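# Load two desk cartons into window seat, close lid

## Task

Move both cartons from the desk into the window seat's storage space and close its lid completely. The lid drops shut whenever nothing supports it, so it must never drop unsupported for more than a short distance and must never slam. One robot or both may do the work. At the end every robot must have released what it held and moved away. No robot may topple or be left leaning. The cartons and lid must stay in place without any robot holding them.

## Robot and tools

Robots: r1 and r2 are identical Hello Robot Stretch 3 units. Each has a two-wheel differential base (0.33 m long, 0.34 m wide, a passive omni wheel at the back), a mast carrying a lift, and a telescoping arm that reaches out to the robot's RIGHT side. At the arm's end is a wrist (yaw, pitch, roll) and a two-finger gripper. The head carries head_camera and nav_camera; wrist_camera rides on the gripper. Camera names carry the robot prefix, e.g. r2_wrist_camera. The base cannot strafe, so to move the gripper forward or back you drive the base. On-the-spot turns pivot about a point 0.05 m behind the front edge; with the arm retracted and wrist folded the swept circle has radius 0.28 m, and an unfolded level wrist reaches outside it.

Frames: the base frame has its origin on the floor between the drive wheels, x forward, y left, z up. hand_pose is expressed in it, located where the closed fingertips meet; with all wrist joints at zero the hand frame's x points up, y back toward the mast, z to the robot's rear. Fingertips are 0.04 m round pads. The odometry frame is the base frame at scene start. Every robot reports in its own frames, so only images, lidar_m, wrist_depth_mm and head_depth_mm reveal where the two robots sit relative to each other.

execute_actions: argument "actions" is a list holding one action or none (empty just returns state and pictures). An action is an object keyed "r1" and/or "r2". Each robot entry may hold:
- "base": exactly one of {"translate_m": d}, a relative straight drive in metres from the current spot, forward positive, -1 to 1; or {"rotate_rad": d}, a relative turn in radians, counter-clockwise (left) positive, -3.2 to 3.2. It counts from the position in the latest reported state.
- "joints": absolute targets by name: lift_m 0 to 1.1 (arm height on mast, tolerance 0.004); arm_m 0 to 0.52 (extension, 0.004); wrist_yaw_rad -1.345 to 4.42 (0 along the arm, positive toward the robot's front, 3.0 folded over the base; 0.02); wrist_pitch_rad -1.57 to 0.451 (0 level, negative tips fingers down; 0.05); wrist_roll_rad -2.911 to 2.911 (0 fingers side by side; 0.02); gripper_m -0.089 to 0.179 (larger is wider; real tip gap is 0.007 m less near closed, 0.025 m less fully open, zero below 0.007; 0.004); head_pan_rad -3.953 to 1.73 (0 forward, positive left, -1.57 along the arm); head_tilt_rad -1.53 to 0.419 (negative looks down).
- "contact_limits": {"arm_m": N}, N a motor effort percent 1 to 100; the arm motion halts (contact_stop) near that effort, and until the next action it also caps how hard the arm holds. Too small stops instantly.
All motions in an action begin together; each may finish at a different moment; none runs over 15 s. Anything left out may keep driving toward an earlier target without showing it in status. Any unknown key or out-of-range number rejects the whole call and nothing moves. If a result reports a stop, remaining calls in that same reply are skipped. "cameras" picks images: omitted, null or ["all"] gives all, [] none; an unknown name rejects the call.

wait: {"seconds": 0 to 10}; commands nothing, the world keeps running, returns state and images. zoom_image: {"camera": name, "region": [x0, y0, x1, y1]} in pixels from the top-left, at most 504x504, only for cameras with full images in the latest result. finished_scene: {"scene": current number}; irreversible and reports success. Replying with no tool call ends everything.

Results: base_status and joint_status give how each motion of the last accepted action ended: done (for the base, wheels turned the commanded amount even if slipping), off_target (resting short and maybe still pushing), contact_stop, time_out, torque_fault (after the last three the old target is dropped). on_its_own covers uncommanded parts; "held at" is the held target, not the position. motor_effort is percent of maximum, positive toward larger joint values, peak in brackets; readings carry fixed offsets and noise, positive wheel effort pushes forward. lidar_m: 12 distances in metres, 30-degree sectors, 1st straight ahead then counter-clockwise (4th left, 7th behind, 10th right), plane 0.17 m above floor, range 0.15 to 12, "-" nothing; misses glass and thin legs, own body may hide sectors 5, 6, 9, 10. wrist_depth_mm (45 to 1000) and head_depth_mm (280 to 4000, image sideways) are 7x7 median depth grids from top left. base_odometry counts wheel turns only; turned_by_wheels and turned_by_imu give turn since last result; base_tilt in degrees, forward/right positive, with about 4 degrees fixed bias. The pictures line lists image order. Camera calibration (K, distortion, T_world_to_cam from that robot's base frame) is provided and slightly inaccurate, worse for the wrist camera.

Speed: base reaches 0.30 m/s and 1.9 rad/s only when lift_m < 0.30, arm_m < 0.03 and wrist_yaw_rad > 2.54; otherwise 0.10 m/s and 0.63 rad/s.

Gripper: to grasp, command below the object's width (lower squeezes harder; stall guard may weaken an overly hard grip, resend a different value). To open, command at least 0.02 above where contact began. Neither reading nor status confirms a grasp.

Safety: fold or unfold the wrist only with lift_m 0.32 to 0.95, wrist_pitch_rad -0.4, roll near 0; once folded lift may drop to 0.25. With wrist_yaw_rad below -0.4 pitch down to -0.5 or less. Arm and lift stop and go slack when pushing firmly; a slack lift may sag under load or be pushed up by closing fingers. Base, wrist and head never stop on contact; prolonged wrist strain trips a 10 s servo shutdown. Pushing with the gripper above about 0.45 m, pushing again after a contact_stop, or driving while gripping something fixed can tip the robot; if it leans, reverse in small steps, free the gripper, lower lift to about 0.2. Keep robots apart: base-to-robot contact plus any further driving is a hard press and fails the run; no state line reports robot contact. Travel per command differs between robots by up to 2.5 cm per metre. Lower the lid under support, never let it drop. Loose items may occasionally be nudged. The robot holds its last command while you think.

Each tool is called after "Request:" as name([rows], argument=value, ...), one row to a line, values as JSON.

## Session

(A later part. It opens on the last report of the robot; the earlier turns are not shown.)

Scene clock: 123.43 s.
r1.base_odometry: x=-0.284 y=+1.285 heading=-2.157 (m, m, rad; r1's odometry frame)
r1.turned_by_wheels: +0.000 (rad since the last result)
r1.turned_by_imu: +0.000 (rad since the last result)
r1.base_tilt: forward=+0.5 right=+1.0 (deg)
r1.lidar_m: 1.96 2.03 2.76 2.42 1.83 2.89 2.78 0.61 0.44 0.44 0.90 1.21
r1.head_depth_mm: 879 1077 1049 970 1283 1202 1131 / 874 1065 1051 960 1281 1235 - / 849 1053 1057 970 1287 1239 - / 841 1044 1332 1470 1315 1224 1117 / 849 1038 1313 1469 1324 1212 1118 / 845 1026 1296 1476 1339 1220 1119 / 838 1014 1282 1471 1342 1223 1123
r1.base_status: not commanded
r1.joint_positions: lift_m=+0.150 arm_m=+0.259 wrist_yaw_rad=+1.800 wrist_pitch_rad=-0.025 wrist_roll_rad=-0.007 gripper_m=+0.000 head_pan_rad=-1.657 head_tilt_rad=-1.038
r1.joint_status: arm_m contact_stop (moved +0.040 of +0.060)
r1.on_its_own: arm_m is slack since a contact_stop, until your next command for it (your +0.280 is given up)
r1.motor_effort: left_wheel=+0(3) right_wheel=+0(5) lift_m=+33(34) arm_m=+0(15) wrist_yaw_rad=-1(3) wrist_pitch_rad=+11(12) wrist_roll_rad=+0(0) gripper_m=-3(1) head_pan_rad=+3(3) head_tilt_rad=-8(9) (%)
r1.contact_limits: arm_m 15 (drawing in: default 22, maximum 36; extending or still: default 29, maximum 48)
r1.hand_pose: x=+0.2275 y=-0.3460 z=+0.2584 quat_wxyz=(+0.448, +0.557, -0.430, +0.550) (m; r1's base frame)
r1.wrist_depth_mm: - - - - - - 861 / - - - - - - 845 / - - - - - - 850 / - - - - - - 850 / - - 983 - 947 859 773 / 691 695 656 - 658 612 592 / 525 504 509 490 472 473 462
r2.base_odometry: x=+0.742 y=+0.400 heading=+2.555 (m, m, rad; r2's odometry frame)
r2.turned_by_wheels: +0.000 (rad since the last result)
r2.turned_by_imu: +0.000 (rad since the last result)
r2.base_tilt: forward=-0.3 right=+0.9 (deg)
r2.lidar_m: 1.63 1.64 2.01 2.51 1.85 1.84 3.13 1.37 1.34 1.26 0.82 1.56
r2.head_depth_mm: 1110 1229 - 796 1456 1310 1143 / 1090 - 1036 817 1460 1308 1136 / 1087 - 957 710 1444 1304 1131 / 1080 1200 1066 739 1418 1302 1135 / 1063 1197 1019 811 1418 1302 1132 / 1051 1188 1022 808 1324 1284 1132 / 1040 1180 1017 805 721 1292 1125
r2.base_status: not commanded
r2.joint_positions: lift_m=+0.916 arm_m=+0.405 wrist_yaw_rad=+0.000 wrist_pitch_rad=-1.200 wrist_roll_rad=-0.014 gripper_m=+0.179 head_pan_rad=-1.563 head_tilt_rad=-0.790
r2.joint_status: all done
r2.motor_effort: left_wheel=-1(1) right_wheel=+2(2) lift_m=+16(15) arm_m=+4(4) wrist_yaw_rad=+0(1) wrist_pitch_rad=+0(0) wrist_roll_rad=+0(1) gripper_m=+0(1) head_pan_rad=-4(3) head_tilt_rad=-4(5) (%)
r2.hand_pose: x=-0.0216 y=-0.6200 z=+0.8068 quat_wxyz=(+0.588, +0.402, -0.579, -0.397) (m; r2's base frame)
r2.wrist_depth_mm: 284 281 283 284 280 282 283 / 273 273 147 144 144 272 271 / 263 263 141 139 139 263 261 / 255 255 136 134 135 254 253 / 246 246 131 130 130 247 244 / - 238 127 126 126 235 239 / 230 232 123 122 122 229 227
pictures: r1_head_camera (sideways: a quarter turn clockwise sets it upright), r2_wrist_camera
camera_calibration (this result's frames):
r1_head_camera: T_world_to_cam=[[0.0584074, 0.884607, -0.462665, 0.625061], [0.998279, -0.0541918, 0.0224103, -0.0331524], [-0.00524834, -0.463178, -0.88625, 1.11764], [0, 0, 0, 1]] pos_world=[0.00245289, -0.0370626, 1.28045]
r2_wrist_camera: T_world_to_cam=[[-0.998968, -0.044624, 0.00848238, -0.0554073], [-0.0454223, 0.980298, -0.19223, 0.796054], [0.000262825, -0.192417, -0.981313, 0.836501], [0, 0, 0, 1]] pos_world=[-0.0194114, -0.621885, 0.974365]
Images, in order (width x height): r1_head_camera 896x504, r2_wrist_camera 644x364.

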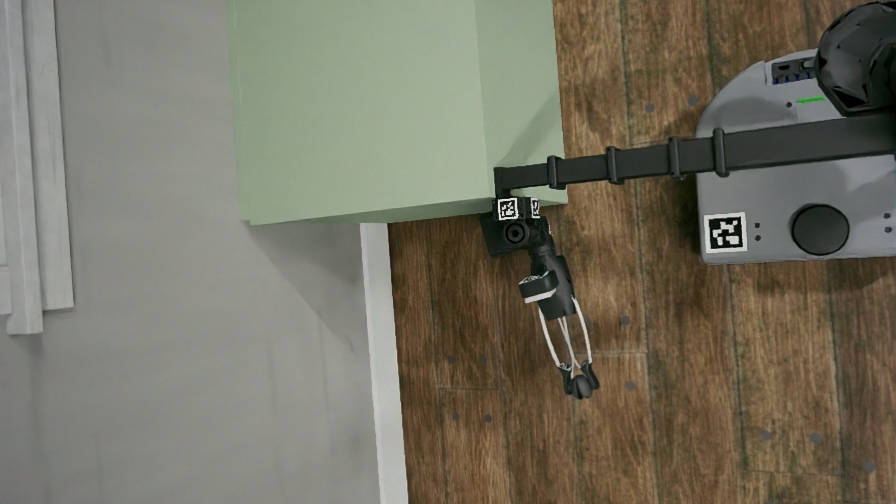

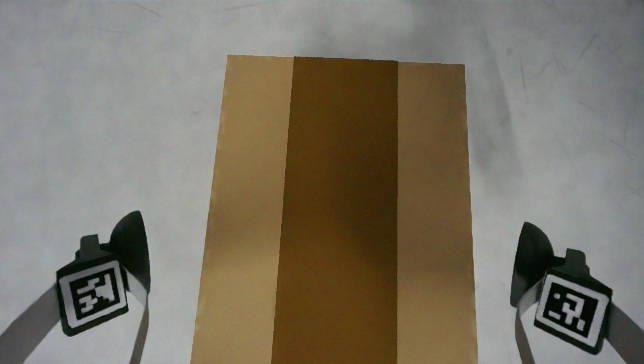

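Request:
execute_actions([
  {"r1":{"base":{"translate_m":-0.012},"joints":{"arm_m":0.254}},"r2":{"joints":{"gripper_m":0.068}}},
], cameras=[])

Request:
execute_actions([
  {"r1":{"joints":{"arm_m":0.257,"lift_m":0.2}},"r2":{"joints":{"lift_m":0.95}}},
], cameras=["r1_head_camera","r2_wrist_camera"])

Scene clock: 136.00 s.
r1.base_odometry: x=-0.278 y=+1.295 heading=-2.157 (m, m, rad; r1's odometry frame)
r1.turned_by_wheels: +0.000 (rad since the last result)
r1.turned_by_imu: +0.000 (rad since the last result)
r1.base_tilt: forward=+0.6 right=+1.0 (deg)
r1.lidar_m: 1.97 2.05 2.77 2.41 1.82 2.88 2.76 0.61 0.44 0.43 0.90 1.21
r1.head_depth_mm: 878 1078 1051 970 1282 1201 1130 / 872 1064 1053 958 1282 1233 - / 849 1058 1059 962 1280 1238 - / 839 1048 1284 1459 1311 1224 1115 / 848 1034 1316 1467 1320 1213 1116 / 847 1020 1299 1481 1344 1218 1125 / 839 1011 1278 1482 1340 1220 1123
r1.base_status: done
r1.joint_positions: lift_m=+0.150 arm_m=+0.254 wrist_yaw_rad=+1.800 wrist_pitch_rad=-0.025 wrist_roll_rad=-0.007 gripper_m=+0.000 head_pan_rad=-1.657 head_tilt_rad=-1.038
r1.joint_status: all done
r1.motor_effort: left_wheel=+1(1) right_wheel=-1(7) lift_m=+33(33) arm_m=-5(3) wrist_yaw_rad=-1(1) wrist_pitch_rad=+11(12) wrist_roll_rad=+0(0) gripper_m=-3(2) head_pan_rad=+3(3) head_tilt_rad=-8(8) (%)
r1.hand_pose: x=+0.2275 y=-0.3413 z=+0.2584 quat_wxyz=(+0.448, +0.557, -0.430, +0.550) (m; r1's base frame)
r1.wrist_depth_mm: - - - - - - 869 / - - - - - - 856 / - - - - - - 857 / - - - - - - 876 / - - 970 - 934 845 776 / 713 696 668 - 668 603 591 / 524 508 507 489 467 470 461
r2.base_odometry: x=+0.742 y=+0.400 heading=+2.555 (m, m, rad; r2's odometry frame)
r2.turned_by_wheels: +0.000 (rad since the last result)
r2.turned_by_imu: +0.000 (rad since the last result)
r2.base_tilt: forward=-0.3 right=+0.8 (deg)
r2.lidar_m: 1.63 1.64 2.02 2.50 1.83 1.82 3.13 1.37 1.33 1.27 0.82 1.56
r2.head_depth_mm: 1118 1226 - 795 1467 1317 1141 / 1091 - 1031 817 1457 1303 1137 / 1083 - 958 708 1454 1305 1132 / 1073 1207 1024 733 1424 1303 1136 / 1068 1194 1022 811 1418 1294 1134 / 1050 1198 1018 809 1312 1294 1129 / 1042 1180 1017 807 720 1286 1130
r2.base_status: not commanded
r2.joint_positions: lift_m=+0.916 arm_m=+0.405 wrist_yaw_rad=-0.002 wrist_pitch_rad=-1.200 wrist_roll_rad=-0.014 gripper_m=+0.069 head_pan_rad=-1.563 head_tilt_rad=-0.790
r2.joint_status: all done
r2.motor_effort: left_wheel=-4(4) right_wheel=+8(8) lift_m=+16(17) arm_m=+3(4) wrist_yaw_rad=+2(3) wrist_pitch_rad=+0(0) wrist_roll_rad=+0(0) gripper_m=-21(97) head_pan_rad=-3(3) head_tilt_rad=-5(5) (%)
r2.hand_pose: x=-0.0217 y=-0.6201 z=+0.8068 quat_wxyz=(+0.587, +0.402, -0.579, -0.397) (m; r2's base frame)
r2.wrist_depth_mm: 283 283 282 282 282 283 281 / 271 272 146 144 144 272 272 / 261 262 140 139 139 261 261 / 253 254 136 134 135 254 252 / 245 246 130 129 130 245 246 / 239 240 126 126 126 - 236 / 232 231 122 122 122 229 231
pictures: none
No camera images: the call's "cameras" was empty. Leave "cameras" out to get every camera's image.

Scene clock: 137.27 s.
r1.base_odometry: x=-0.278 y=+1.295 heading=-2.157 (m, m, rad; r1's odometry frame)
r1.turned_by_wheels: +0.000 (rad since the last result)
r1.turned_by_imu: +0.000 (rad since the last result)
r1.base_tilt: forward=+0.6 right=+0.9 (deg)
r1.lidar_m: 1.98 2.05 2.77 2.41 1.82 2.88 2.76 0.61 0.44 0.43 0.90 1.22
r1.head_depth_mm: 878 1076 1045 964 1284 1203 1131 / 872 1066 1051 953 1279 1234 - / 848 1054 1055 957 1281 1240 - / 841 1043 1279 1456 1313 1230 1117 / 849 1032 1313 1465 1310 1214 1119 / 846 1022 1293 1470 1331 1221 1122 / 838 1014 1279 1473 1343 1219 1124
r1.base_status: not commanded
r1.joint_positions: lift_m=+0.199 arm_m=+0.257 wrist_yaw_rad=+1.800 wrist_pitch_rad=-0.024 wrist_roll_rad=-0.007 gripper_m=+0.000 head_pan_rad=-1.657 head_tilt_rad=-1.038
r1.joint_status: all done
r1.motor_effort: left_wheel=+1(1) right_wheel=+0(1) lift_m=+79(84) arm_m=+4(4) wrist_yaw_rad=-1(2) wrist_pitch_rad=+11(12) wrist_roll_rad=+0(0) gripper_m=-3(3) head_pan_rad=+3(3) head_tilt_rad=-8(8) (%)
r1.hand_pose: x=+0.2276 y=-0.3436 z=+0.3073 quat_wxyz=(+0.448, +0.557, -0.431, +0.551) (m; r1's base frame)
r1.wrist_depth_mm: - - - - - - 853 / - - - - - - 828 / - - - - - - 837 / - - - - - - 841 / - - - - - 995 840 / 821 794 766 - 760 690 676 / 615 581 578 564 536 537 533
r2.base_odometry: x=+0.742 y=+0.400 heading=+2.555 (m, m, rad; r2's odometry frame)
r2.turned_by_wheels: +0.000 (rad since the last result)
r2.turned_by_imu: +0.000 (rad since the last result)
r2.base_tilt: forward=-0.3 right=+0.9 (deg)
r2.lidar_m: 1.63 1.64 2.01 2.50 1.84 1.82 3.13 1.37 1.34 1.26 0.82 1.56
r2.head_depth_mm: 1098 - 996 817 1461 1309 1137 / 1067 1209 1031 816 1464 1307 1136 / 1071 - 734 697 1452 1303 1134 / 1075 1207 987 735 1413 1304 1134 / 1071 1196 1020 810 1416 1296 1132 / 1051 1197 1019 809 1322 1291 1132 / 1043 1181 1012 808 721 1292 1131
r2.base_status: not commanded
r2.joint_positions: lift_m=+0.949 arm_m=+0.405 wrist_yaw_rad=-0.001 wrist_pitch_rad=-1.220 wrist_roll_rad=-0.014 gripper_m=+0.069 head_pan_rad=-1.563 head_tilt_rad=-0.790
r2.joint_status: all done
r2.motor_effort: left_wheel=-2(4) right_wheel=+2(7) lift_m=+64(64) arm_m=+4(4) wrist_yaw_rad=+2(2) wrist_pitch_rad=+9(11) wrist_roll_rad=+0(1) gripper_m=-21(21) head_pan_rad=-4(3) head_tilt_rad=-4(4) (%)
r2.hand_pose: x=-0.0217 y=-0.6150 z=+0.8389 quat_wxyz=(+0.583, +0.408, -0.575, -0.403) (m; r2's base frame)
r2.wrist_depth_mm: 314 311 312 311 311 310 312 / 304 302 300 146 146 301 302 / 293 292 141 140 141 292 293 / 284 284 137 135 136 284 284 / 276 278 131 130 131 277 276 / 269 269 126 126 126 - 268 / 263 262 122 122 122 258 260
pictures: r1_head_camera (sideways: a quarter turn clockwise sets it upright), r2_wrist_camera
camera_calibration (this result's frames):
r1_head_camera: T_world_to_cam=[[0.0584096, 0.884634, -0.462613, 0.624993], [0.998279, -0.054193, 0.0224122, -0.0331548], [-0.00524379, -0.463126, -0.886277, 1.11768], [0, 0, 0, 1]] pos_world=[0.00245301, -0.0370614, 1.28044]
r2_wrist_camera: T_world_to_cam=[[-0.999025, -0.0434843, 0.00757608, -0.0540813], [-0.0441393, 0.984061, -0.172265, 0.782893], [0.0000354777, -0.172431, -0.985022, 0.884277], [0, 0, 0, 1]] pos_world=[-0.0195037, -0.620289, 1.00631]
Images, in order (width x height): r1_head_camera 896x504, r2_wrist_camera 644x364.

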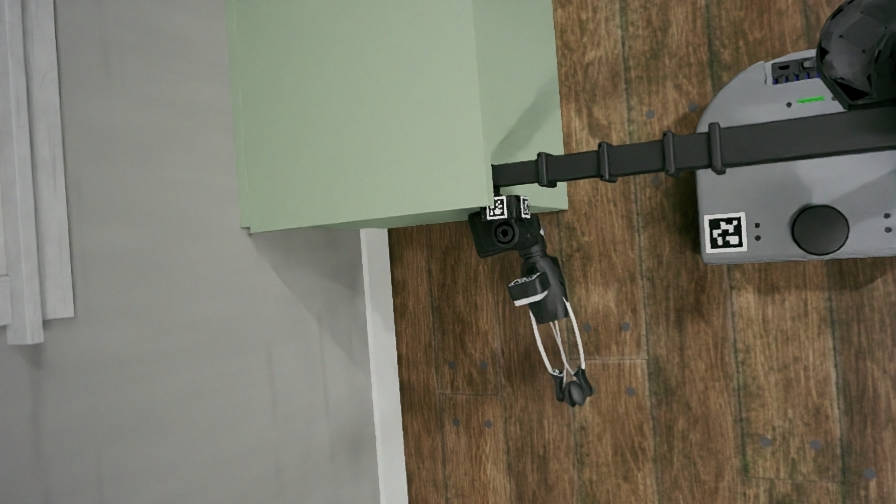

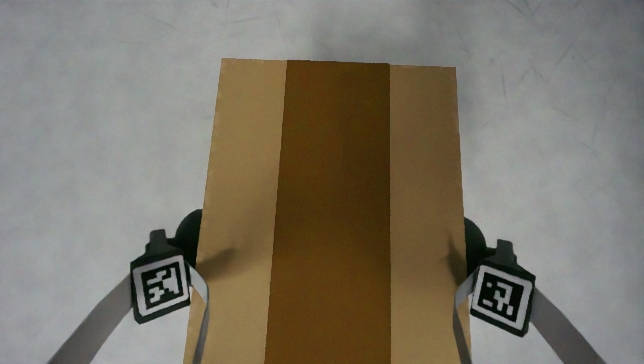

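Request:
execute_actions([
  {"r1":{"joints":{"lift_m":0.262}},"r2":{"base":{"rotate_rad":2.03},"joints":{"arm_m":0.0,"head_pan_rad":0,"head_tilt_rad":-0.6}}},
], cameras=["r1_head_camera","r2_head_camera"])

Scene clock: 159.47 s.
r1.base_odometry: x=-0.278 y=+1.295 heading=-2.157 (m, m, rad; r1's odometry frame)
r1.turned_by_wheels: +0.000 (rad since the last result)
r1.turned_by_imu: +0.000 (rad since the last result)
r1.base_tilt: forward=+0.6 right=+1.1 (deg)
r1.lidar_m: 1.98 2.05 2.77 2.41 2.96 2.88 2.77 0.61 0.44 0.43 0.90 1.22
r1.head_depth_mm: 877 1079 1010 920 1273 1201 1131 / 872 1061 1012 922 1288 1231 - / 848 1055 1020 904 1284 1239 - / 843 1043 1284 1462 1310 1223 1114 / 847 1034 1318 1464 1315 1212 1120 / 844 1024 1295 1476 1334 1220 1122 / 837 1013 1279 1473 1337 1225 1126
r1.base_status: not commanded
r1.joint_positions: lift_m=+0.261 arm_m=+0.257 wrist_yaw_rad=+1.800 wrist_pitch_rad=-0.024 wrist_roll_rad=-0.007 gripper_m=+0.000 head_pan_rad=-1.657 head_tilt_rad=-1.038
r1.joint_status: all done
r1.motor_effort: left_wheel=+1(1) right_wheel=-1(1) lift_m=+79(82) arm_m=+2(4) wrist_yaw_rad=+1(0) wrist_pitch_rad=+11(11) wrist_roll_rad=+0(0) gripper_m=-2(3) head_pan_rad=+3(3) head_tilt_rad=-7(8) (%)
r1.hand_pose: x=+0.2276 y=-0.3437 z=+0.3693 quat_wxyz=(+0.448, +0.557, -0.431, +0.551) (m; r1's base frame)
r1.wrist_depth_mm: - - - - - - 847 / - - - - - - 852 / - - - - - - 872 / - - - - - - 853 / - - - - - - 869 / 965 943 909 - 870 817 743 / 720 679 668 655 627 640 624
r2.base_odometry: x=+0.742 y=+0.400 heading=-1.699 (m, m, rad; r2's odometry frame)
r2.turned_by_wheels: +2.030 (rad since the last result)
r2.turned_by_imu: +2.053 (rad since the last result)
r2.base_tilt: forward=-0.3 right=+0.9 (deg)
r2.lidar_m: 2.12 1.82 3.13 2.38 1.44 1.27 0.82 1.49 1.63 1.63 1.92 2.50
r2.head_depth_mm: 1997 2193 2422 2367 1815 1466 1236 / 2061 2264 2488 2357 1802 1462 1227 / 2140 2347 2505 2352 1796 1454 1228 / 2178 2432 2320 2320 1801 1454 1226 / 2291 2495 2376 2323 1765 1453 1223 / 2348 2596 2761 2077 1776 1451 1217 / 2359 2675 2837 2127 1772 1441 1215
r2.base_status: done
r2.joint_positions: lift_m=+0.949 arm_m=+0.000 wrist_yaw_rad=+0.000 wrist_pitch_rad=-1.220 wrist_roll_rad=-0.014 gripper_m=+0.069 head_pan_rad=-0.007 head_tilt_rad=-0.606
r2.joint_status: all done
r2.motor_effort: left_wheel=-2(8) right_wheel=+2(12) lift_m=+64(63) arm_m=-5(6) wrist_yaw_rad=+0(2) wrist_pitch_rad=+9(9) wrist_roll_rad=+0(1) gripper_m=-21(20) head_pan_rad=+3(45) head_tilt_rad=+4(16) (%)
r2.hand_pose: x=-0.0216 y=-0.2106 z=+0.8389 quat_wxyz=(+0.584, +0.408, -0.575, -0.403) (m; r2's base frame)
r2.wrist_depth_mm: - - - - - - - / - - - 146 147 - - / - - 142 140 141 - - / - - 137 136 136 - - / 960 969 131 130 131 980 964 / 944 936 126 126 126 - 947 / 900 897 122 122 122 895 916
pictures: r1_head_camera (sideways: a quarter turn clockwise sets it upright), r2_head_camera (sideways: a quarter turn clockwise sets it upright)
camera_calibration (this result's frames):
r1_head_camera: T_world_to_cam=[[0.0584097, 0.884634, -0.462613, 0.624993], [0.998279, -0.0541931, 0.0224122, -0.0331548], [-0.00524386, -0.463126, -0.886277, 1.11768], [0, 0, 0, 1]] pos_world=[0.002453, -0.0370614, 1.28044]
r2_head_camera: T_world_to_cam=[[-0.525929, -0.0349953, -0.849809, 1.12383], [-0.034387, 0.999211, -0.0198663, 0.0274746], [0.849833, 0.0187742, -0.526717, 0.642364], [0, 0, 0, 1]] pos_world=[0.0460992, -0.000183813, 1.29393]
Images, in order (width x height): r1_head_camera 896x504, r2_head_camera 896x504.

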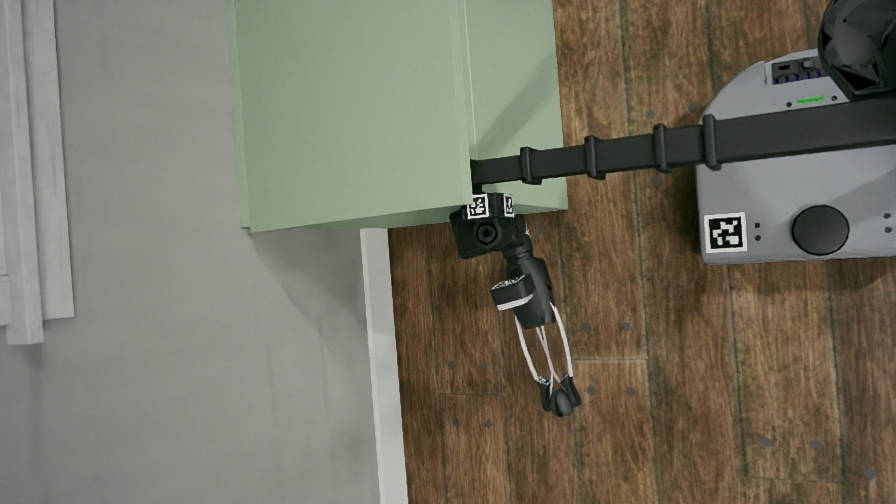

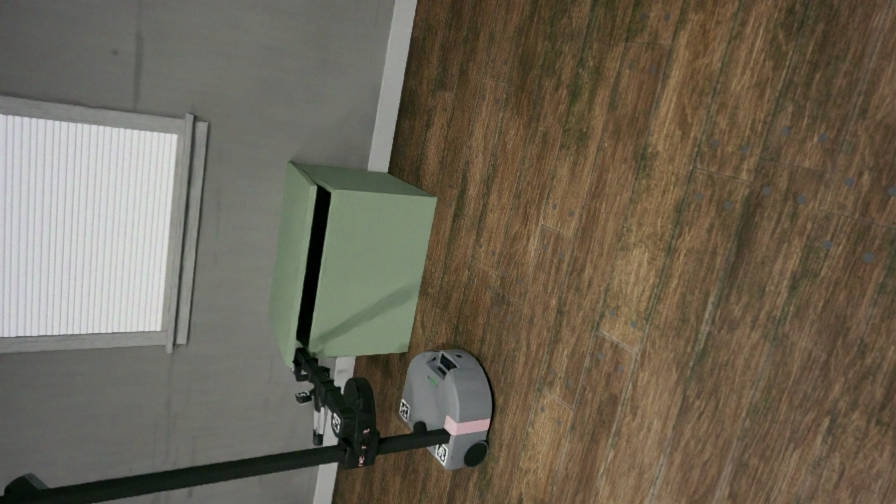

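Request:
execute_actions([
  {"r1":{"joints":{"arm_m":0.29},"contact_limits":{"arm_m":38}},"r2":{"base":{"translate_m":0.2},"joints":{"lift_m":0.8}}},
], cameras=[])

Request:
execute_actions([
  {"r1":{"joints":{"lift_m":0.345},"contact_limits":{"arm_m":38}},"r2":{"base":{"translate_m":0.25},"joints":{"lift_m":0.66}}},
], cameras=["r1_head_camera"])

Scene clock: 172.77 s.
r1.base_odometry: x=-0.278 y=+1.295 heading=-2.157 (m, m, rad; r1's odometry frame)
r1.turned_by_wheels: +0.000 (rad since the last result)
r1.turned_by_imu: +0.000 (rad since the last result)
r1.base_tilt: forward=+0.5 right=+1.1 (deg)
r1.lidar_m: 1.98 2.04 2.77 2.41 1.76 2.88 2.77 0.61 0.44 0.43 0.90 1.22
r1.head_depth_mm: 879 1076 1005 913 1279 1206 1131 / 873 1066 1009 917 1281 1224 - / 848 1059 1020 902 1277 1238 - / 840 1046 1280 1480 1325 1224 1121 / 848 1034 1315 1482 1319 1217 1117 / 844 1025 1296 1470 1316 1219 1116 / 837 1013 1283 1476 1340 1217 1122
r1.base_status: not commanded
r1.joint_positions: lift_m=+0.261 arm_m=+0.289 wrist_yaw_rad=+1.800 wrist_pitch_rad=-0.024 wrist_roll_rad=-0.007 gripper_m=+0.000 head_pan_rad=-1.657 head_tilt_rad=-1.038
r1.joint_status: all done
r1.motor_effort: left_wheel=+0(1) right_wheel=+1(1) lift_m=+79(79) arm_m=+11(12) wrist_yaw_rad=-1(1) wrist_pitch_rad=+11(11) wrist_roll_rad=+0(0) gripper_m=-2(3) head_pan_rad=+4(3) head_tilt_rad=-8(8) (%)
r1.contact_limits: arm_m 38 (drawing in: default 22, maximum 36; extending or still: default 29, maximum 48)
r1.hand_pose: x=+0.2276 y=-0.3759 z=+0.3693 quat_wxyz=(+0.448, +0.557, -0.431, +0.551) (m; r1's base frame)
r1.wrist_depth_mm: - - - - - - 782 / - - - - - - 811 / - - - - - - 791 / - - - - - - 802 / - - - - - - 806 / 941 956 881 - 889 818 737 / 697 705 686 650 628 630 611
r2.base_odometry: x=+0.717 y=+0.202 heading=-1.699 (m, m, rad; r2's odometry frame)
r2.turned_by_wheels: +0.000 (rad since the last result)
r2.turned_by_imu: +0.001 (rad since the last result)
r2.base_tilt: forward=-0.3 right=+0.9 (deg)
r2.lidar_m: 1.91 1.63 3.07 2.73 1.66 1.46 1.02 1.72 1.69 1.69 1.99 2.31
r2.head_depth_mm: 1846 2013 2240 2340 1805 1459 1236 / 1905 2094 2324 2339 1805 1448 1226 / 1963 2155 2306 2185 1796 1458 1230 / 2042 2214 2289 2169 1788 1450 1223 / 2092 2309 2198 2236 1790 1453 1221 / 2160 2394 2553 1971 1773 1442 1215 / 2247 2466 2687 1888 1767 1440 1215
r2.base_status: done
r2.joint_positions: lift_m=+0.800 arm_m=+0.000 wrist_yaw_rad=+0.000 wrist_pitch_rad=-1.220 wrist_roll_rad=-0.014 gripper_m=+0.069 head_pan_rad=-0.007 head_tilt_rad=-0.606
r2.joint_status: all done
r2.motor_effort: left_wheel=-2(3) right_wheel=+2(8) lift_m=+22(57) arm_m=-5(5) wrist_yaw_rad=+0(0) wrist_pitch_rad=+9(9) wrist_roll_rad=+0(0) gripper_m=-20(20) head_pan_rad=+3(3) head_tilt_rad=+3(3) (%)
r2.hand_pose: x=-0.0216 y=-0.2106 z=+0.6903 quat_wxyz=(+0.584, +0.408, -0.575, -0.403) (m; r2's base frame)
r2.wrist_depth_mm: 929 937 943 933 931 931 936 / 919 899 878 146 146 897 904 / 868 880 142 140 141 876 880 / 837 862 136 135 135 846 841 / 830 840 131 131 131 821 825 / 807 801 126 126 126 - 809 / 788 774 122 122 122 765 789
pictures: none
No camera images: the call's "cameras" was empty. Leave "cameras" out to get every camera's image.

action 0: r1: "contact_limits": arm_m has a limit but is not in "joints" beside it: add it there, or leave its limit out

Request:
execute_actions([
  {"r1":{"joints":{"lift_m":0.345}},"r2":{"base":{"translate_m":0.3},"joints":{"lift_m":0.66}}},
], cameras=[])

Request:
execute_actions([
  {"r1":{"joints":{"arm_m":0.34},"contact_limits":{"arm_m":38}},"r2":{"base":{"translate_m":0.3}}},
], cameras=["r1_head_camera"])

Scene clock: 184.23 s.
r1.base_odometry: x=-0.278 y=+1.295 heading=-2.157 (m, m, rad; r1's odometry frame)
r1.turned_by_wheels: +0.000 (rad since the last result)
r1.turned_by_imu: +0.000 (rad since the last result)
r1.base_tilt: forward=+0.6 right=+1.0 (deg)
r1.lidar_m: 1.98 2.04 2.78 2.41 1.48 2.88 2.77 0.62 0.44 0.43 0.90 1.22
r1.head_depth_mm: 879 1076 1011 924 1279 1198 1133 / 874 1064 1015 908 1284 1227 - / 848 1054 1023 913 1279 1237 - / 839 1046 1282 1486 1323 1226 1120 / 848 1036 1317 1473 1325 1214 1118 / 844 1022 1304 1472 1329 1216 1121 / 840 1016 1282 1484 1332 1222 1120
r1.base_status: not commanded
r1.joint_positions: lift_m=+0.251 arm_m=+0.290 wrist_yaw_rad=+1.800 wrist_pitch_rad=-0.022 wrist_roll_rad=-0.007 gripper_m=+0.000 head_pan_rad=-1.657 head_tilt_rad=-1.038
r1.joint_status: lift_m contact_stop (moved -0.010 of +0.084)
r1.on_its_own: lift_m is slack since a contact_stop, until your next command for it (your +0.345 is given up)
r1.motor_effort: left_wheel=-1(0) right_wheel=+2(3) lift_m=+41(85) arm_m=+3(11) wrist_yaw_rad=-1(0) wrist_pitch_rad=+10(11) wrist_roll_rad=+0(0) gripper_m=-3(3) head_pan_rad=+4(3) head_tilt_rad=-8(9) (%)
r1.hand_pose: x=+0.2276 y=-0.3765 z=+0.3596 quat_wxyz=(+0.448, +0.557, -0.431, +0.551) (m; r1's base frame)
r1.wrist_depth_mm: - - - - - - 787 / - - - - - - 785 / - - - - - - 785 / - - - - - - 797 / - - - - - - 812 / 937 881 875 - 880 804 729 / 699 680 662 638 620 629 613
r2.base_odometry: x=+0.679 y=-0.096 heading=-1.699 (m, m, rad; r2's odometry frame)
r2.turned_by_wheels: +0.000 (rad since the last result)
r2.turned_by_imu: +0.002 (rad since the last result)
r2.base_tilt: forward=-0.3 right=+0.9 (deg)
r2.lidar_m: 1.61 1.36 2.98 2.99 1.57 1.74 1.32 2.02 1.78 1.78 2.09 2.02
r2.head_depth_mm: 1611 1761 1943 2144 1813 1467 1230 / 1666 1807 2006 2199 1807 1457 1230 / 1720 1882 2059 2005 1776 1456 1223 / 1769 1921 2073 1912 1789 1453 1222 / 1828 2018 2182 2001 1777 1451 1221 / 1897 2123 2285 2123 1668 1446 1215 / 1937 2170 2437 1609 1612 1441 1217
r2.base_status: done
r2.joint_positions: lift_m=+0.660 arm_m=+0.000 wrist_yaw_rad=+0.000 wrist_pitch_rad=-1.220 wrist_roll_rad=-0.014 gripper_m=+0.069 head_pan_rad=-0.007 head_tilt_rad=-0.606
r2.joint_status: all done
r2.motor_effort: left_wheel=-2(4) right_wheel=+2(5) lift_m=+21(22) arm_m=-5(5) wrist_yaw_rad=+0(0) wrist_pitch_rad=+9(9) wrist_roll_rad=+0(0) gripper_m=-20(21) head_pan_rad=+3(3) head_tilt_rad=+3(2) (%)
r2.hand_pose: x=-0.0216 y=-0.2106 z=+0.5503 quat_wxyz=(+0.584, +0.408, -0.575, -0.403) (m; r2's base frame)
r2.wrist_depth_mm: 784 792 777 791 781 781 774 / 755 773 751 147 146 749 744 / 739 726 142 140 141 731 725 / 708 717 137 134 136 704 711 / 684 705 131 130 131 687 690 / 673 677 127 126 127 - 676 / 654 658 122 121 122 654 644
pictures: none
No camera images: the call's "cameras" was empty. Leave "cameras" out to get every camera's image.

not run: a stop came earlier in this reply.

Request:
execute_actions([
  {"r1":{"joints":{"lift_m":0.252,"arm_m":0.268}},"r2":{"base":{"translate_m":0.15}}},
], cameras=[])

Request:
execute_actions([
  {"r1":{"joints":{"lift_m":0.305}},"r2":{"base":{"translate_m":0.15}}},
], cameras=["r1_head_camera"])

Scene clock: 194.13 s.
r1.base_odometry: x=-0.278 y=+1.295 heading=-2.157 (m, m, rad; r1's odometry frame)
r1.turned_by_wheels: +0.000 (rad since the last result)
r1.turned_by_imu: +0.000 (rad since the last result)
r1.base_tilt: forward=+0.6 right=+1.1 (deg)
r1.lidar_m: 1.97 2.04 2.77 2.41 1.35 1.35 2.77 0.61 0.44 0.43 0.90 1.22
r1.head_depth_mm: 881 1074 1016 928 1280 1201 1130 / 871 1067 1020 913 1286 1227 - / 847 1058 1022 916 1278 1241 - / 838 1048 1289 1479 1309 1225 1116 / 850 1031 1316 1467 1314 1219 1119 / 843 1022 1291 1471 1324 1217 1118 / 834 1014 1281 1481 1338 1221 1124
r1.base_status: not commanded
r1.joint_positions: lift_m=+0.251 arm_m=+0.269 wrist_yaw_rad=+1.800 wrist_pitch_rad=-0.022 wrist_roll_rad=-0.007 gripper_m=+0.000 head_pan_rad=-1.657 head_tilt_rad=-1.038
r1.joint_status: all done
r1.motor_effort: left_wheel=+2(2) right_wheel=-2(2) lift_m=+68(69) arm_m=-8(8) wrist_yaw_rad=-1(1) wrist_pitch_rad=+10(10) wrist_roll_rad=+0(0) gripper_m=-3(2) head_pan_rad=+4(3) head_tilt_rad=-8(8) (%)
r1.hand_pose: x=+0.2276 y=-0.3556 z=+0.3601 quat_wxyz=(+0.448, +0.557, -0.431, +0.551) (m; r1's base frame)
r1.wrist_depth_mm: - - - - - - 843 / - - - - - - 824 / - - - - - - 840 / - - - - - - 817 / - - - - - - 855 / 913 907 898 - 853 824 740 / 711 652 670 636 620 623 621
r2.base_odometry: x=+0.659 y=-0.245 heading=-1.699 (m, m, rad; r2's odometry frame)
r2.turned_by_wheels: +0.000 (rad since the last result)
r2.turned_by_imu: +0.001 (rad since the last result)
r2.base_tilt: forward=-0.3 right=+0.9 (deg)
r2.lidar_m: 1.46 1.23 2.94 2.95 1.67 1.89 1.47 2.06 1.82 1.82 2.14 1.88
r2.head_depth_mm: 1498 1636 1789 2009 1808 1462 1239 / 1539 1681 1878 2070 1804 1452 1230 / 1593 1737 1912 1753 1797 1455 1225 / 1647 1810 1968 1755 1789 1460 1222 / 1684 1871 2029 1836 1780 1455 1221 / 1737 1951 2148 1994 1666 1442 1217 / 1826 2046 2268 1535 1513 1448 1216
r2.base_status: done
r2.joint_positions: lift_m=+0.660 arm_m=+0.000 wrist_yaw_rad=+0.000 wrist_pitch_rad=-1.220 wrist_roll_rad=-0.014 gripper_m=+0.069 head_pan_rad=-0.007 head_tilt_rad=-0.606
r2.joint_status: not commanded
r2.motor_effort: left_wheel=-2(4) right_wheel=+2(6) lift_m=+21(22) arm_m=-5(5) wrist_yaw_rad=+0(1) wrist_pitch_rad=+9(9) wrist_roll_rad=+0(0) gripper_m=-20(20) head_pan_rad=+4(4) head_tilt_rad=+3(3) (%)
r2.hand_pose: x=-0.0216 y=-0.2106 z=+0.5503 quat_wxyz=(+0.584, +0.408, -0.575, -0.403) (m; r2's base frame)
r2.wrist_depth_mm: 780 787 803 782 779 791 766 / 767 754 745 146 146 760 760 / 733 731 142 140 141 746 732 / 706 714 137 135 136 699 700 / 687 697 131 130 131 688 683 / 678 679 127 126 126 - 676 / 667 653 122 122 122 645 648
pictures: none
No camera images: the call's "cameras" was empty. Leave "cameras" out to get every camera's image.

Scene clock: 196.77 s.
r1.base_odometry: x=-0.278 y=+1.295 heading=-2.157 (m, m, rad; r1's odometry frame)
r1.turned_by_wheels: +0.000 (rad since the last result)
r1.turned_by_imu: +0.000 (rad since the last result)
r1.base_tilt: forward=+0.8 right=+1.0 (deg)
r1.lidar_m: 1.97 2.04 2.78 2.41 1.23 1.22 2.77 0.61 0.44 0.43 0.90 1.21
r1.head_depth_mm: 877 1072 975 954 1278 1202 1136 / 871 1066 981 957 1282 1233 - / 848 1052 988 875 1277 1243 - / 843 1043 1278 1481 1321 1229 1119 / 847 1035 1315 1488 1316 1218 1122 / 845 1022 1299 1467 1330 1220 1121 / 837 1015 1283 1476 1341 1221 1121
r1.base_status: not commanded
r1.joint_positions: lift_m=+0.304 arm_m=+0.268 wrist_yaw_rad=+1.800 wrist_pitch_rad=-0.022 wrist_roll_rad=-0.007 gripper_m=+0.000 head_pan_rad=-1.657 head_tilt_rad=-1.038
r1.joint_status: all done
r1.motor_effort: left_wheel=+1(2) right_wheel=-2(2) lift_m=+79(85) arm_m=-5(8) wrist_yaw_rad=+0(1) wrist_pitch_rad=+10(11) wrist_roll_rad=+0(0) gripper_m=-2(4) head_pan_rad=+3(3) head_tilt_rad=-8(8) (%)
r1.hand_pose: x=+0.2276 y=-0.3554 z=+0.4127 quat_wxyz=(+0.448, +0.557, -0.431, +0.551) (m; r1's base frame)
r1.wrist_depth_mm: - - - - - - 828 / - - - - - - 828 / - - - - - - 828 / - - - - - - 831 / - - - - - - 849 / - - 999 - 976 894 783 / 787 761 750 727 688 695 678
r2.base_odometry: x=+0.640 y=-0.393 heading=-1.699 (m, m, rad; r2's odometry frame)
r2.turned_by_wheels: +0.000 (rad since the last result)
r2.turned_by_imu: +0.001 (rad since the last result)
r2.base_tilt: forward=-0.3 right=+0.9 (deg)
r2.lidar_m: 1.31 1.10 2.91 2.91 1.77 1.79 1.62 2.12 1.87 1.86 1.97 1.74
r2.head_depth_mm: 1381 1509 1668 1855 1812 1462 1236 / 1425 1562 1713 1918 1791 1460 1234 / 1469 1595 1795 1603 1677 1463 1218 / 1520 1667 1840 1619 1715 1456 1221 / 1574 1727 1915 1693 1751 1458 1219 / 1611 1794 1996 1758 1784 1442 1209 / 1665 1876 2114 1678 1513 1366 1207
r2.base_status: done
r2.joint_positions: lift_m=+0.660 arm_m=+0.000 wrist_yaw_rad=+0.000 wrist_pitch_rad=-1.220 wrist_roll_rad=-0.014 gripper_m=+0.069 head_pan_rad=-0.007 head_tilt_rad=-0.606
r2.joint_status: not commanded
r2.motor_effort: left_wheel=-2(3) right_wheel=+2(7) lift_m=+21(22) arm_m=-5(5) wrist_yaw_rad=+0(1) wrist_pitch_rad=+9(9) wrist_roll_rad=-1(0) gripper_m=-20(19) head_pan_rad=+3(4) head_tilt_rad=+3(3) (%)
r2.hand_pose: x=-0.0216 y=-0.2106 z=+0.5503 quat_wxyz=(+0.584, +0.408, -0.575, -0.403) (m; r2's base frame)
r2.wrist_depth_mm: 779 767 788 783 777 763 788 / 756 761 766 146 147 758 764 / 738 736 142 140 141 738 731 / 727 708 137 135 136 712 700 / 691 708 131 130 131 695 693 / 664 677 126 126 126 - 668 / 655 648 122 122 122 638 645
pictures: r1_head_camera (sideways: a quarter turn clockwise sets it upright)
camera_calibration (this result's frames):
r1_head_camera: T_world_to_cam=[[0.0584151, 0.884697, -0.462491, 0.624834], [0.998279, -0.054196, 0.0224165, -0.0331604], [-0.00523337, -0.463005, -0.88634, 1.11776], [0, 0, 0, 1]] pos_world=[0.00245326, -0.0370584, 1.28044]
Images, in order (width x height): r1_head_camera 896x504.

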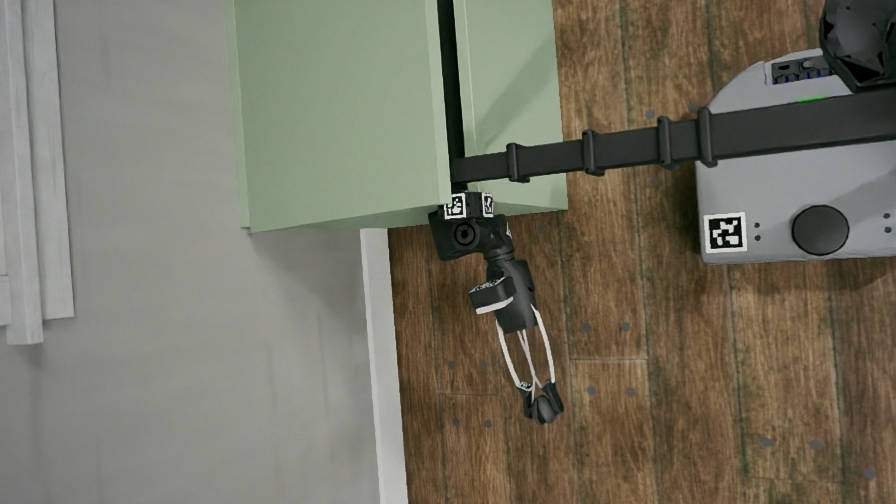

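Request:
execute_actions([
  {"r1":{"joints":{"lift_m":0.302,"arm_m":0.286},"contact_limits":{"arm_m":38}},"r2":{"base":{"translate_m":0.1}}},
], cameras=[])

Request:
execute_actions([
  {"r1":{"joints":{"lift_m":0.352}},"r2":{"base":{"translate_m":0.12}}},
], cameras=[])

Request:
execute_actions([
  {"r1":{"joints":{"lift_m":0.35,"arm_m":0.315},"contact_limits":{"arm_m":38}},"r2":{"base":{"translate_m":0.1},"joints":{"head_tilt_rad":-0.9}}},
], cameras=[])

Request:
execute_actions([
  {"r1":{"joints":{"lift_m":0.405}},"r2":{"base":{"translate_m":0.12}}},
], cameras=["r1_head_camera","r2_head_camera"])

Scene clock: 213.80 s.
r1.base_odometry: x=-0.278 y=+1.295 heading=-2.157 (m, m, rad; r1's odometry frame)
r1.turned_by_wheels: +0.000 (rad since the last result)
r1.turned_by_imu: +0.000 (rad since the last result)
r1.base_tilt: forward=+0.8 right=+1.1 (deg)
r1.lidar_m: 1.98 2.04 2.78 2.42 1.14 1.13 2.76 0.62 0.44 0.43 0.90 1.22
r1.head_depth_mm: 877 1075 970 958 1277 1200 1132 / 873 1064 979 954 1279 1229 - / 845 1054 987 873 1278 1239 - / 844 1045 1284 1478 1322 1227 1116 / 848 1033 1317 1486 1326 1211 1116 / 844 1026 1305 1471 1318 1216 1117 / 835 1016 1274 1485 1337 1222 1121
r1.base_status: not commanded
r1.joint_positions: lift_m=+0.302 arm_m=+0.285 wrist_yaw_rad=+1.800 wrist_pitch_rad=-0.022 wrist_roll_rad=-0.007 gripper_m=+0.000 head_pan_rad=-1.657 head_tilt_rad=-1.038
r1.joint_status: all done
r1.motor_effort: left_wheel=-1(2) right_wheel=+2(2) lift_m=+54(72) arm_m=+11(12) wrist_yaw_rad=-1(0) wrist_pitch_rad=+10(11) wrist_roll_rad=+0(0) gripper_m=-1(1) head_pan_rad=+3(3) head_tilt_rad=-8(8) (%)
r1.contact_limits: arm_m 38 (drawing in: default 22, maximum 36; extending or still: default 29, maximum 48)
r1.hand_pose: x=+0.2276 y=-0.3718 z=+0.4105 quat_wxyz=(+0.448, +0.557, -0.431, +0.551) (m; r1's base frame)
r1.wrist_depth_mm: - - - - - - 812 / - - - - - - 812 / - - - - - - 802 / - - - - - - 813 / - - - - - - 809 / - - 983 - 969 907 786 / 791 756 744 702 707 693 673
r2.base_odometry: x=+0.628 y=-0.492 heading=-1.699 (m, m, rad; r2's odometry frame)
r2.turned_by_wheels: +0.000 (rad since the last result)
r2.turned_by_imu: +0.001 (rad since the last result)
r2.base_tilt: forward=-0.3 right=+0.9 (deg)
r2.lidar_m: 1.21 1.01 2.87 2.87 2.41 1.85 1.72 2.15 1.89 1.89 1.86 1.64
r2.head_depth_mm: 1306 1414 1569 1752 1809 1459 1227 / 1342 1470 1630 1839 1808 1467 1226 / 1386 1522 1683 1574 1634 1451 1219 / 1422 1560 1760 1520 1630 1454 1225 / 1473 1627 1803 1592 1666 1445 1226 / 1532 1682 1911 1607 1711 1404 1220 / 1588 1775 2016 1652 1508 1328 1212
r2.base_status: done
r2.joint_positions: lift_m=+0.660 arm_m=+0.000 wrist_yaw_rad=+0.000 wrist_pitch_rad=-1.220 wrist_roll_rad=-0.014 gripper_m=+0.069 head_pan_rad=-0.007 head_tilt_rad=-0.606
r2.joint_status: not commanded
r2.motor_effort: left_wheel=-2(4) right_wheel=+2(6) lift_m=+22(22) arm_m=-5(5) wrist_yaw_rad=+0(0) wrist_pitch_rad=+9(9) wrist_roll_rad=+0(0) gripper_m=-20(20) head_pan_rad=+3(3) head_tilt_rad=+3(3) (%)
r2.hand_pose: x=-0.0216 y=-0.2106 z=+0.5503 quat_wxyz=(+0.584, +0.408, -0.575, -0.403) (m; r2's base frame)
r2.wrist_depth_mm: 789 781 775 788 783 792 781 / 762 760 757 146 146 761 750 / 730 747 142 141 141 728 724 / 712 699 136 135 136 714 721 / 687 700 131 131 130 685 684 / 676 671 126 126 127 - 677 / 668 646 122 121 122 644 652
pictures: none
No camera images: the call's "cameras" was empty. Leave "cameras" out to get every camera's image.

Scene clock: 216.13 s.
r1.base_odometry: x=-0.278 y=+1.295 heading=-2.157 (m, m, rad; r1's odometry frame)
r1.turned_by_wheels: +0.000 (rad since the last result)
r1.turned_by_imu: +0.000 (rad since the last result)
r1.base_tilt: forward=+0.5 right=+1.1 (deg)
r1.lidar_m: 1.98 2.04 2.77 2.41 1.03 1.03 2.76 0.62 0.44 0.43 0.90 1.21
r1.head_depth_mm: 880 1077 918 1073 1284 1199 1130 / 871 1067 930 989 1282 1230 - / 846 1054 938 966 1285 1238 - / 841 1046 1282 1480 1325 1222 1115 / 848 1035 1314 1482 1328 1214 1113 / 845 1021 1299 1474 1333 1220 1120 / 838 1012 1279 1483 1341 1219 1125
r1.base_status: not commanded
r1.joint_positions: lift_m=+0.351 arm_m=+0.286 wrist_yaw_rad=+1.800 wrist_pitch_rad=-0.022 wrist_roll_rad=-0.007 gripper_m=+0.000 head_pan_rad=-1.657 head_tilt_rad=-1.038
r1.joint_status: all done
r1.motor_effort: left_wheel=+1(1) right_wheel=+0(2) lift_m=+78(84) arm_m=+5(12) wrist_yaw_rad=-1(1) wrist_pitch_rad=+10(10) wrist_roll_rad=+0(0) gripper_m=-2(3) head_pan_rad=+3(3) head_tilt_rad=-8(8) (%)
r1.hand_pose: x=+0.2276 y=-0.3724 z=+0.4597 quat_wxyz=(+0.448, +0.557, -0.431, +0.551) (m; r1's base frame)
r1.wrist_depth_mm: - - - - - - 777 / - - - - - - 799 / - - - - - - 799 / - - - - - - 807 / - - - - - - 809 / - - - - - 996 782 / 872 861 827 784 751 765 719
r2.base_odometry: x=+0.612 y=-0.612 heading=-1.699 (m, m, rad; r2's odometry frame)
r2.turned_by_wheels: +0.000 (rad since the last result)
r2.turned_by_imu: +0.001 (rad since the last result)
r2.base_tilt: forward=-0.4 right=+0.9 (deg)
r2.lidar_m: 1.09 0.92 2.84 2.84 2.54 1.94 1.84 2.19 1.92 1.93 1.74 1.53
r2.head_depth_mm: 1213 1316 1458 1639 1748 1468 1223 / 1237 1360 1526 1663 1814 1459 1229 / 1281 1405 1570 1686 1453 1449 1225 / 1322 1460 1632 1770 1475 1447 1220 / 1376 1521 1713 1677 1563 1445 1219 / 1415 1581 1773 1532 1639 1434 1213 / 1474 1652 1844 1466 1765 1289 1200
r2.base_status: done
r2.joint_positions: lift_m=+0.660 arm_m=+0.000 wrist_yaw_rad=+0.000 wrist_pitch_rad=-1.220 wrist_roll_rad=-0.014 gripper_m=+0.069 head_pan_rad=-0.007 head_tilt_rad=-0.606
r2.joint_status: not commanded
r2.motor_effort: left_wheel=-2(4) right_wheel=+1(6) lift_m=+22(22) arm_m=-5(5) wrist_yaw_rad=+0(0) wrist_pitch_rad=+9(9) wrist_roll_rad=+0(1) gripper_m=-21(21) head_pan_rad=+4(3) head_tilt_rad=+3(3) (%)
r2.hand_pose: x=-0.0216 y=-0.2106 z=+0.5503 quat_wxyz=(+0.584, +0.408, -0.575, -0.403) (m; r2's base frame)
r2.wrist_depth_mm: 780 780 780 778 783 786 784 / 763 763 756 145 146 751 760 / 727 737 142 140 141 732 736 / 719 712 137 135 136 707 701 / 683 703 131 130 131 690 693 / 676 676 126 126 126 - 674 / 658 650 122 121 122 649 646
pictures: none
No camera images: the call's "cameras" was empty. Leave "cameras" out to get every camera's image.

Scene clock: 218.20 s.
r1.base_odometry: x=-0.278 y=+1.295 heading=-2.157 (m, m, rad; r1's odometry frame)
r1.turned_by_wheels: +0.000 (rad since the last result)
r1.turned_by_imu: +0.000 (rad since the last result)
r1.base_tilt: forward=+0.6 right=+1.0 (deg)
r1.lidar_m: 1.97 2.04 2.77 2.41 2.97 0.95 2.77 0.61 0.44 0.43 0.90 1.22
r1.head_depth_mm: 879 1077 908 1075 1283 1203 1132 / 872 1065 916 1054 1284 1227 - / 847 1056 928 1003 1278 1240 - / 840 1044 1289 1421 1325 1224 1113 / 847 1036 1312 1489 1330 1215 1115 / 845 1023 1300 1491 1330 1215 1115 / 837 1016 1281 1476 1336 1223 1125
r1.base_status: not commanded
r1.joint_positions: lift_m=+0.350 arm_m=+0.314 wrist_yaw_rad=+1.800 wrist_pitch_rad=-0.022 wrist_roll_rad=-0.007 gripper_m=+0.000 head_pan_rad=-1.657 head_tilt_rad=-1.038
r1.joint_status: all done
r1.motor_effort: left_wheel=+0(1) right_wheel=+3(2) lift_m=+51(72) arm_m=+13(15) wrist_yaw_rad=+0(1) wrist_pitch_rad=+10(10) wrist_roll_rad=+0(0) gripper_m=-2(2) head_pan_rad=+3(3) head_tilt_rad=-8(8) (%)
r1.contact_limits: arm_m 38 (drawing in: default 22, maximum 36; extending or still: default 29, maximum 48)
r1.hand_pose: x=+0.2276 y=-0.4006 z=+0.4586 quat_wxyz=(+0.448, +0.557, -0.431, +0.551) (m; r1's base frame)
r1.wrist_depth_mm: - - - - - - 765 / - - - - - - 762 / - - - - - - 746 / - - - - - - 767 / - - - - - - 760 / - - - - - 952 768 / 874 832 830 787 778 770 693
r2.base_odometry: x=+0.599 y=-0.711 heading=-1.699 (m, m, rad; r2's odometry frame)
r2.turned_by_wheels: +0.000 (rad since the last result)
r2.turned_by_imu: +0.001 (rad since the last result)
r2.base_tilt: forward=-0.4 right=+0.9 (deg)
r2.lidar_m: 0.99 0.85 0.86 2.82 2.66 2.01 1.93 2.23 1.96 1.96 1.62 1.43
r2.head_depth_mm: 1172 1364 1581 1682 1439 1261 1111 / 1206 1407 1606 1673 1432 1256 1110 / 1248 1444 1645 1463 1423 1249 1102 / 1297 1476 1688 1522 1436 1252 1104 / 1344 1503 1713 1554 1430 1257 1104 / 1411 1567 1461 1608 1399 1246 1100 / 1468 1664 1836 1666 1285 1241 1097
r2.base_status: done
r2.joint_positions: lift_m=+0.660 arm_m=+0.000 wrist_yaw_rad=+0.000 wrist_pitch_rad=-1.220 wrist_roll_rad=-0.014 gripper_m=+0.069 head_pan_rad=-0.007 head_tilt_rad=-0.889
r2.joint_status: all done
r2.motor_effort: left_wheel=-2(4) right_wheel=+2(7) lift_m=+22(22) arm_m=-5(5) wrist_yaw_rad=+0(0) wrist_pitch_rad=+9(9) wrist_roll_rad=+0(1) gripper_m=-20(20) head_pan_rad=+3(3) head_tilt_rad=-5(30) (%)
r2.hand_pose: x=-0.0216 y=-0.2106 z=+0.5503 quat_wxyz=(+0.584, +0.408, -0.575, -0.403) (m; r2's base frame)
r2.wrist_depth_mm: 776 775 785 775 765 775 779 / 755 751 758 146 147 755 757 / 736 732 142 140 141 718 738 / 706 711 136 135 136 724 713 / 696 695 131 130 131 688 684 / 688 679 126 126 127 - 667 / 656 661 122 121 122 653 655
pictures: none
No camera images: the call's "cameras" was empty. Leave "cameras" out to get every camera's image.

Scene clock: 220.53 s.
r1.base_odometry: x=-0.278 y=+1.295 heading=-2.157 (m, m, rad; r1's odometry frame)
r1.turned_by_wheels: +0.000 (rad since the last result)
r1.turned_by_imu: +0.000 (rad since the last result)
r1.base_tilt: forward=+0.4 right=+1.1 (deg)
r1.lidar_m: 1.98 2.05 2.77 2.41 2.98 0.84 2.76 0.62 0.44 0.44 0.90 1.22
r1.head_depth_mm: 879 1078 867 1379 1284 1201 1126 / 874 1064 881 1382 1281 - - / 847 1055 891 1076 1281 1237 - / 840 1041 1277 1422 1325 1229 1118 / 849 1033 1314 1492 1333 1216 1118 / 843 1023 1294 1495 1333 1217 1122 / 837 1016 1279 1472 1336 1222 1125
r1.base_status: not commanded
r1.joint_positions: lift_m=+0.404 arm_m=+0.314 wrist_yaw_rad=+1.800 wrist_pitch_rad=-0.022 wrist_roll_rad=-0.007 gripper_m=+0.000 head_pan_rad=-1.657 head_tilt_rad=-1.038
r1.joint_status: all done
r1.motor_effort: left_wheel=+0(1) right_wheel=+1(3) lift_m=+77(82) arm_m=+7(13) wrist_yaw_rad=+1(2) wrist_pitch_rad=+10(10) wrist_roll_rad=+0(0) gripper_m=-2(1) head_pan_rad=+4(3) head_tilt_rad=-8(8) (%)
r1.hand_pose: x=+0.2276 y=-0.4012 z=+0.5128 quat_wxyz=(+0.448, +0.557, -0.431, +0.551) (m; r1's base frame)
r1.wrist_depth_mm: - - - - - - 749 / - - - - - - 762 / - - - - - - 740 / - - - - - - 784 / - - - - - - 758 / - - - - - - 754 / 934 911 891 850 833 850 741
r2.base_odometry: x=+0.584 y=-0.830 heading=-1.699 (m, m, rad; r2's odometry frame)
r2.turned_by_wheels: +0.000 (rad since the last result)
r2.turned_by_imu: +0.001 (rad since the last result)
r2.base_tilt: forward=-0.3 right=+0.9 (deg)
r2.lidar_m: 0.88 0.87 0.76 2.77 2.78 2.10 2.06 2.26 1.99 2.00 1.49 1.32
r2.head_depth_mm: 1086 1247 1455 1636 1440 1252 1111 / 1118 1288 1459 1634 1431 1252 1107 / 1152 1347 1567 1305 1425 1249 1113 / 1190 1394 1636 1353 1429 1247 1109 / 1230 1411 1680 1420 1427 1246 1111 / 1289 1445 1479 1527 1421 1243 1104 / 1347 1553 1827 1657 1248 1203 1102
r2.base_status: done
r2.joint_positions: lift_m=+0.660 arm_m=+0.000 wrist_yaw_rad=+0.000 wrist_pitch_rad=-1.220 wrist_roll_rad=-0.014 gripper_m=+0.069 head_pan_rad=-0.007 head_tilt_rad=-0.889
r2.joint_status: not commanded
r2.motor_effort: left_wheel=-2(4) right_wheel=+2(7) lift_m=+22(22) arm_m=-5(5) wrist_yaw_rad=+0(0) wrist_pitch_rad=+9(9) wrist_roll_rad=+0(0) gripper_m=-20(20) head_pan_rad=+3(3) head_tilt_rad=-5(5) (%)
r2.hand_pose: x=-0.0216 y=-0.2106 z=+0.5503 quat_wxyz=(+0.584, +0.408, -0.575, -0.403) (m; r2's base frame)
r2.wrist_depth_mm: 784 767 773 781 793 793 774 / 772 757 754 146 147 764 738 / 731 731 142 140 141 730 748 / 714 719 136 135 136 712 708 / 698 693 130 130 130 696 681 / 681 682 126 126 127 - 677 / 659 651 122 122 122 653 650
pictures: r1_head_camera (sideways: a quarter turn clockwise sets it upright), r2_head_camera (sideways: a quarter turn clockwise sets it upright)
camera_calibration (this result's frames):
r1_head_camera: T_world_to_cam=[[0.0584151, 0.884697, -0.462491, 0.624834], [0.998279, -0.054196, 0.0224165, -0.0331604], [-0.00523337, -0.463005, -0.88634, 1.11776], [0, 0, 0, 1]] pos_world=[0.00245326, -0.0370584, 1.28044]
r2_head_camera: T_world_to_cam=[[-0.742295, -0.0335625, -0.669232, 0.889783], [-0.0384057, 0.999234, -0.00751378, 0.0114124], [0.668972, 0.0201249, -0.743016, 0.924829], [0, 0, 0, 1]] pos_world=[0.0422356, -0.000152366, 1.28272]
Images, in order (width x height): r1_head_camera 896x504, r2_head_camera 896x504.

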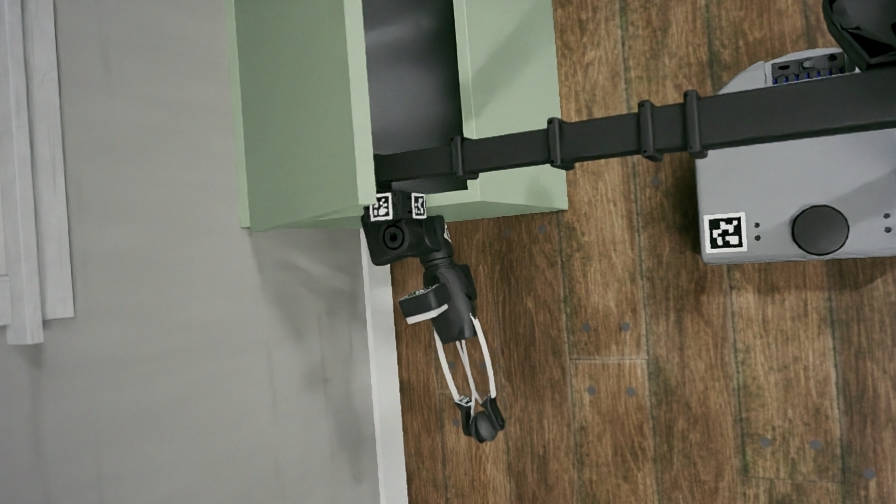

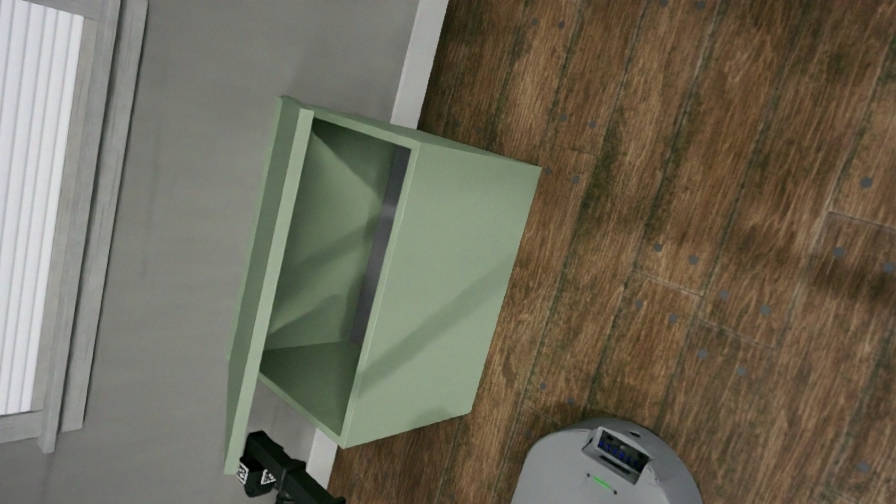

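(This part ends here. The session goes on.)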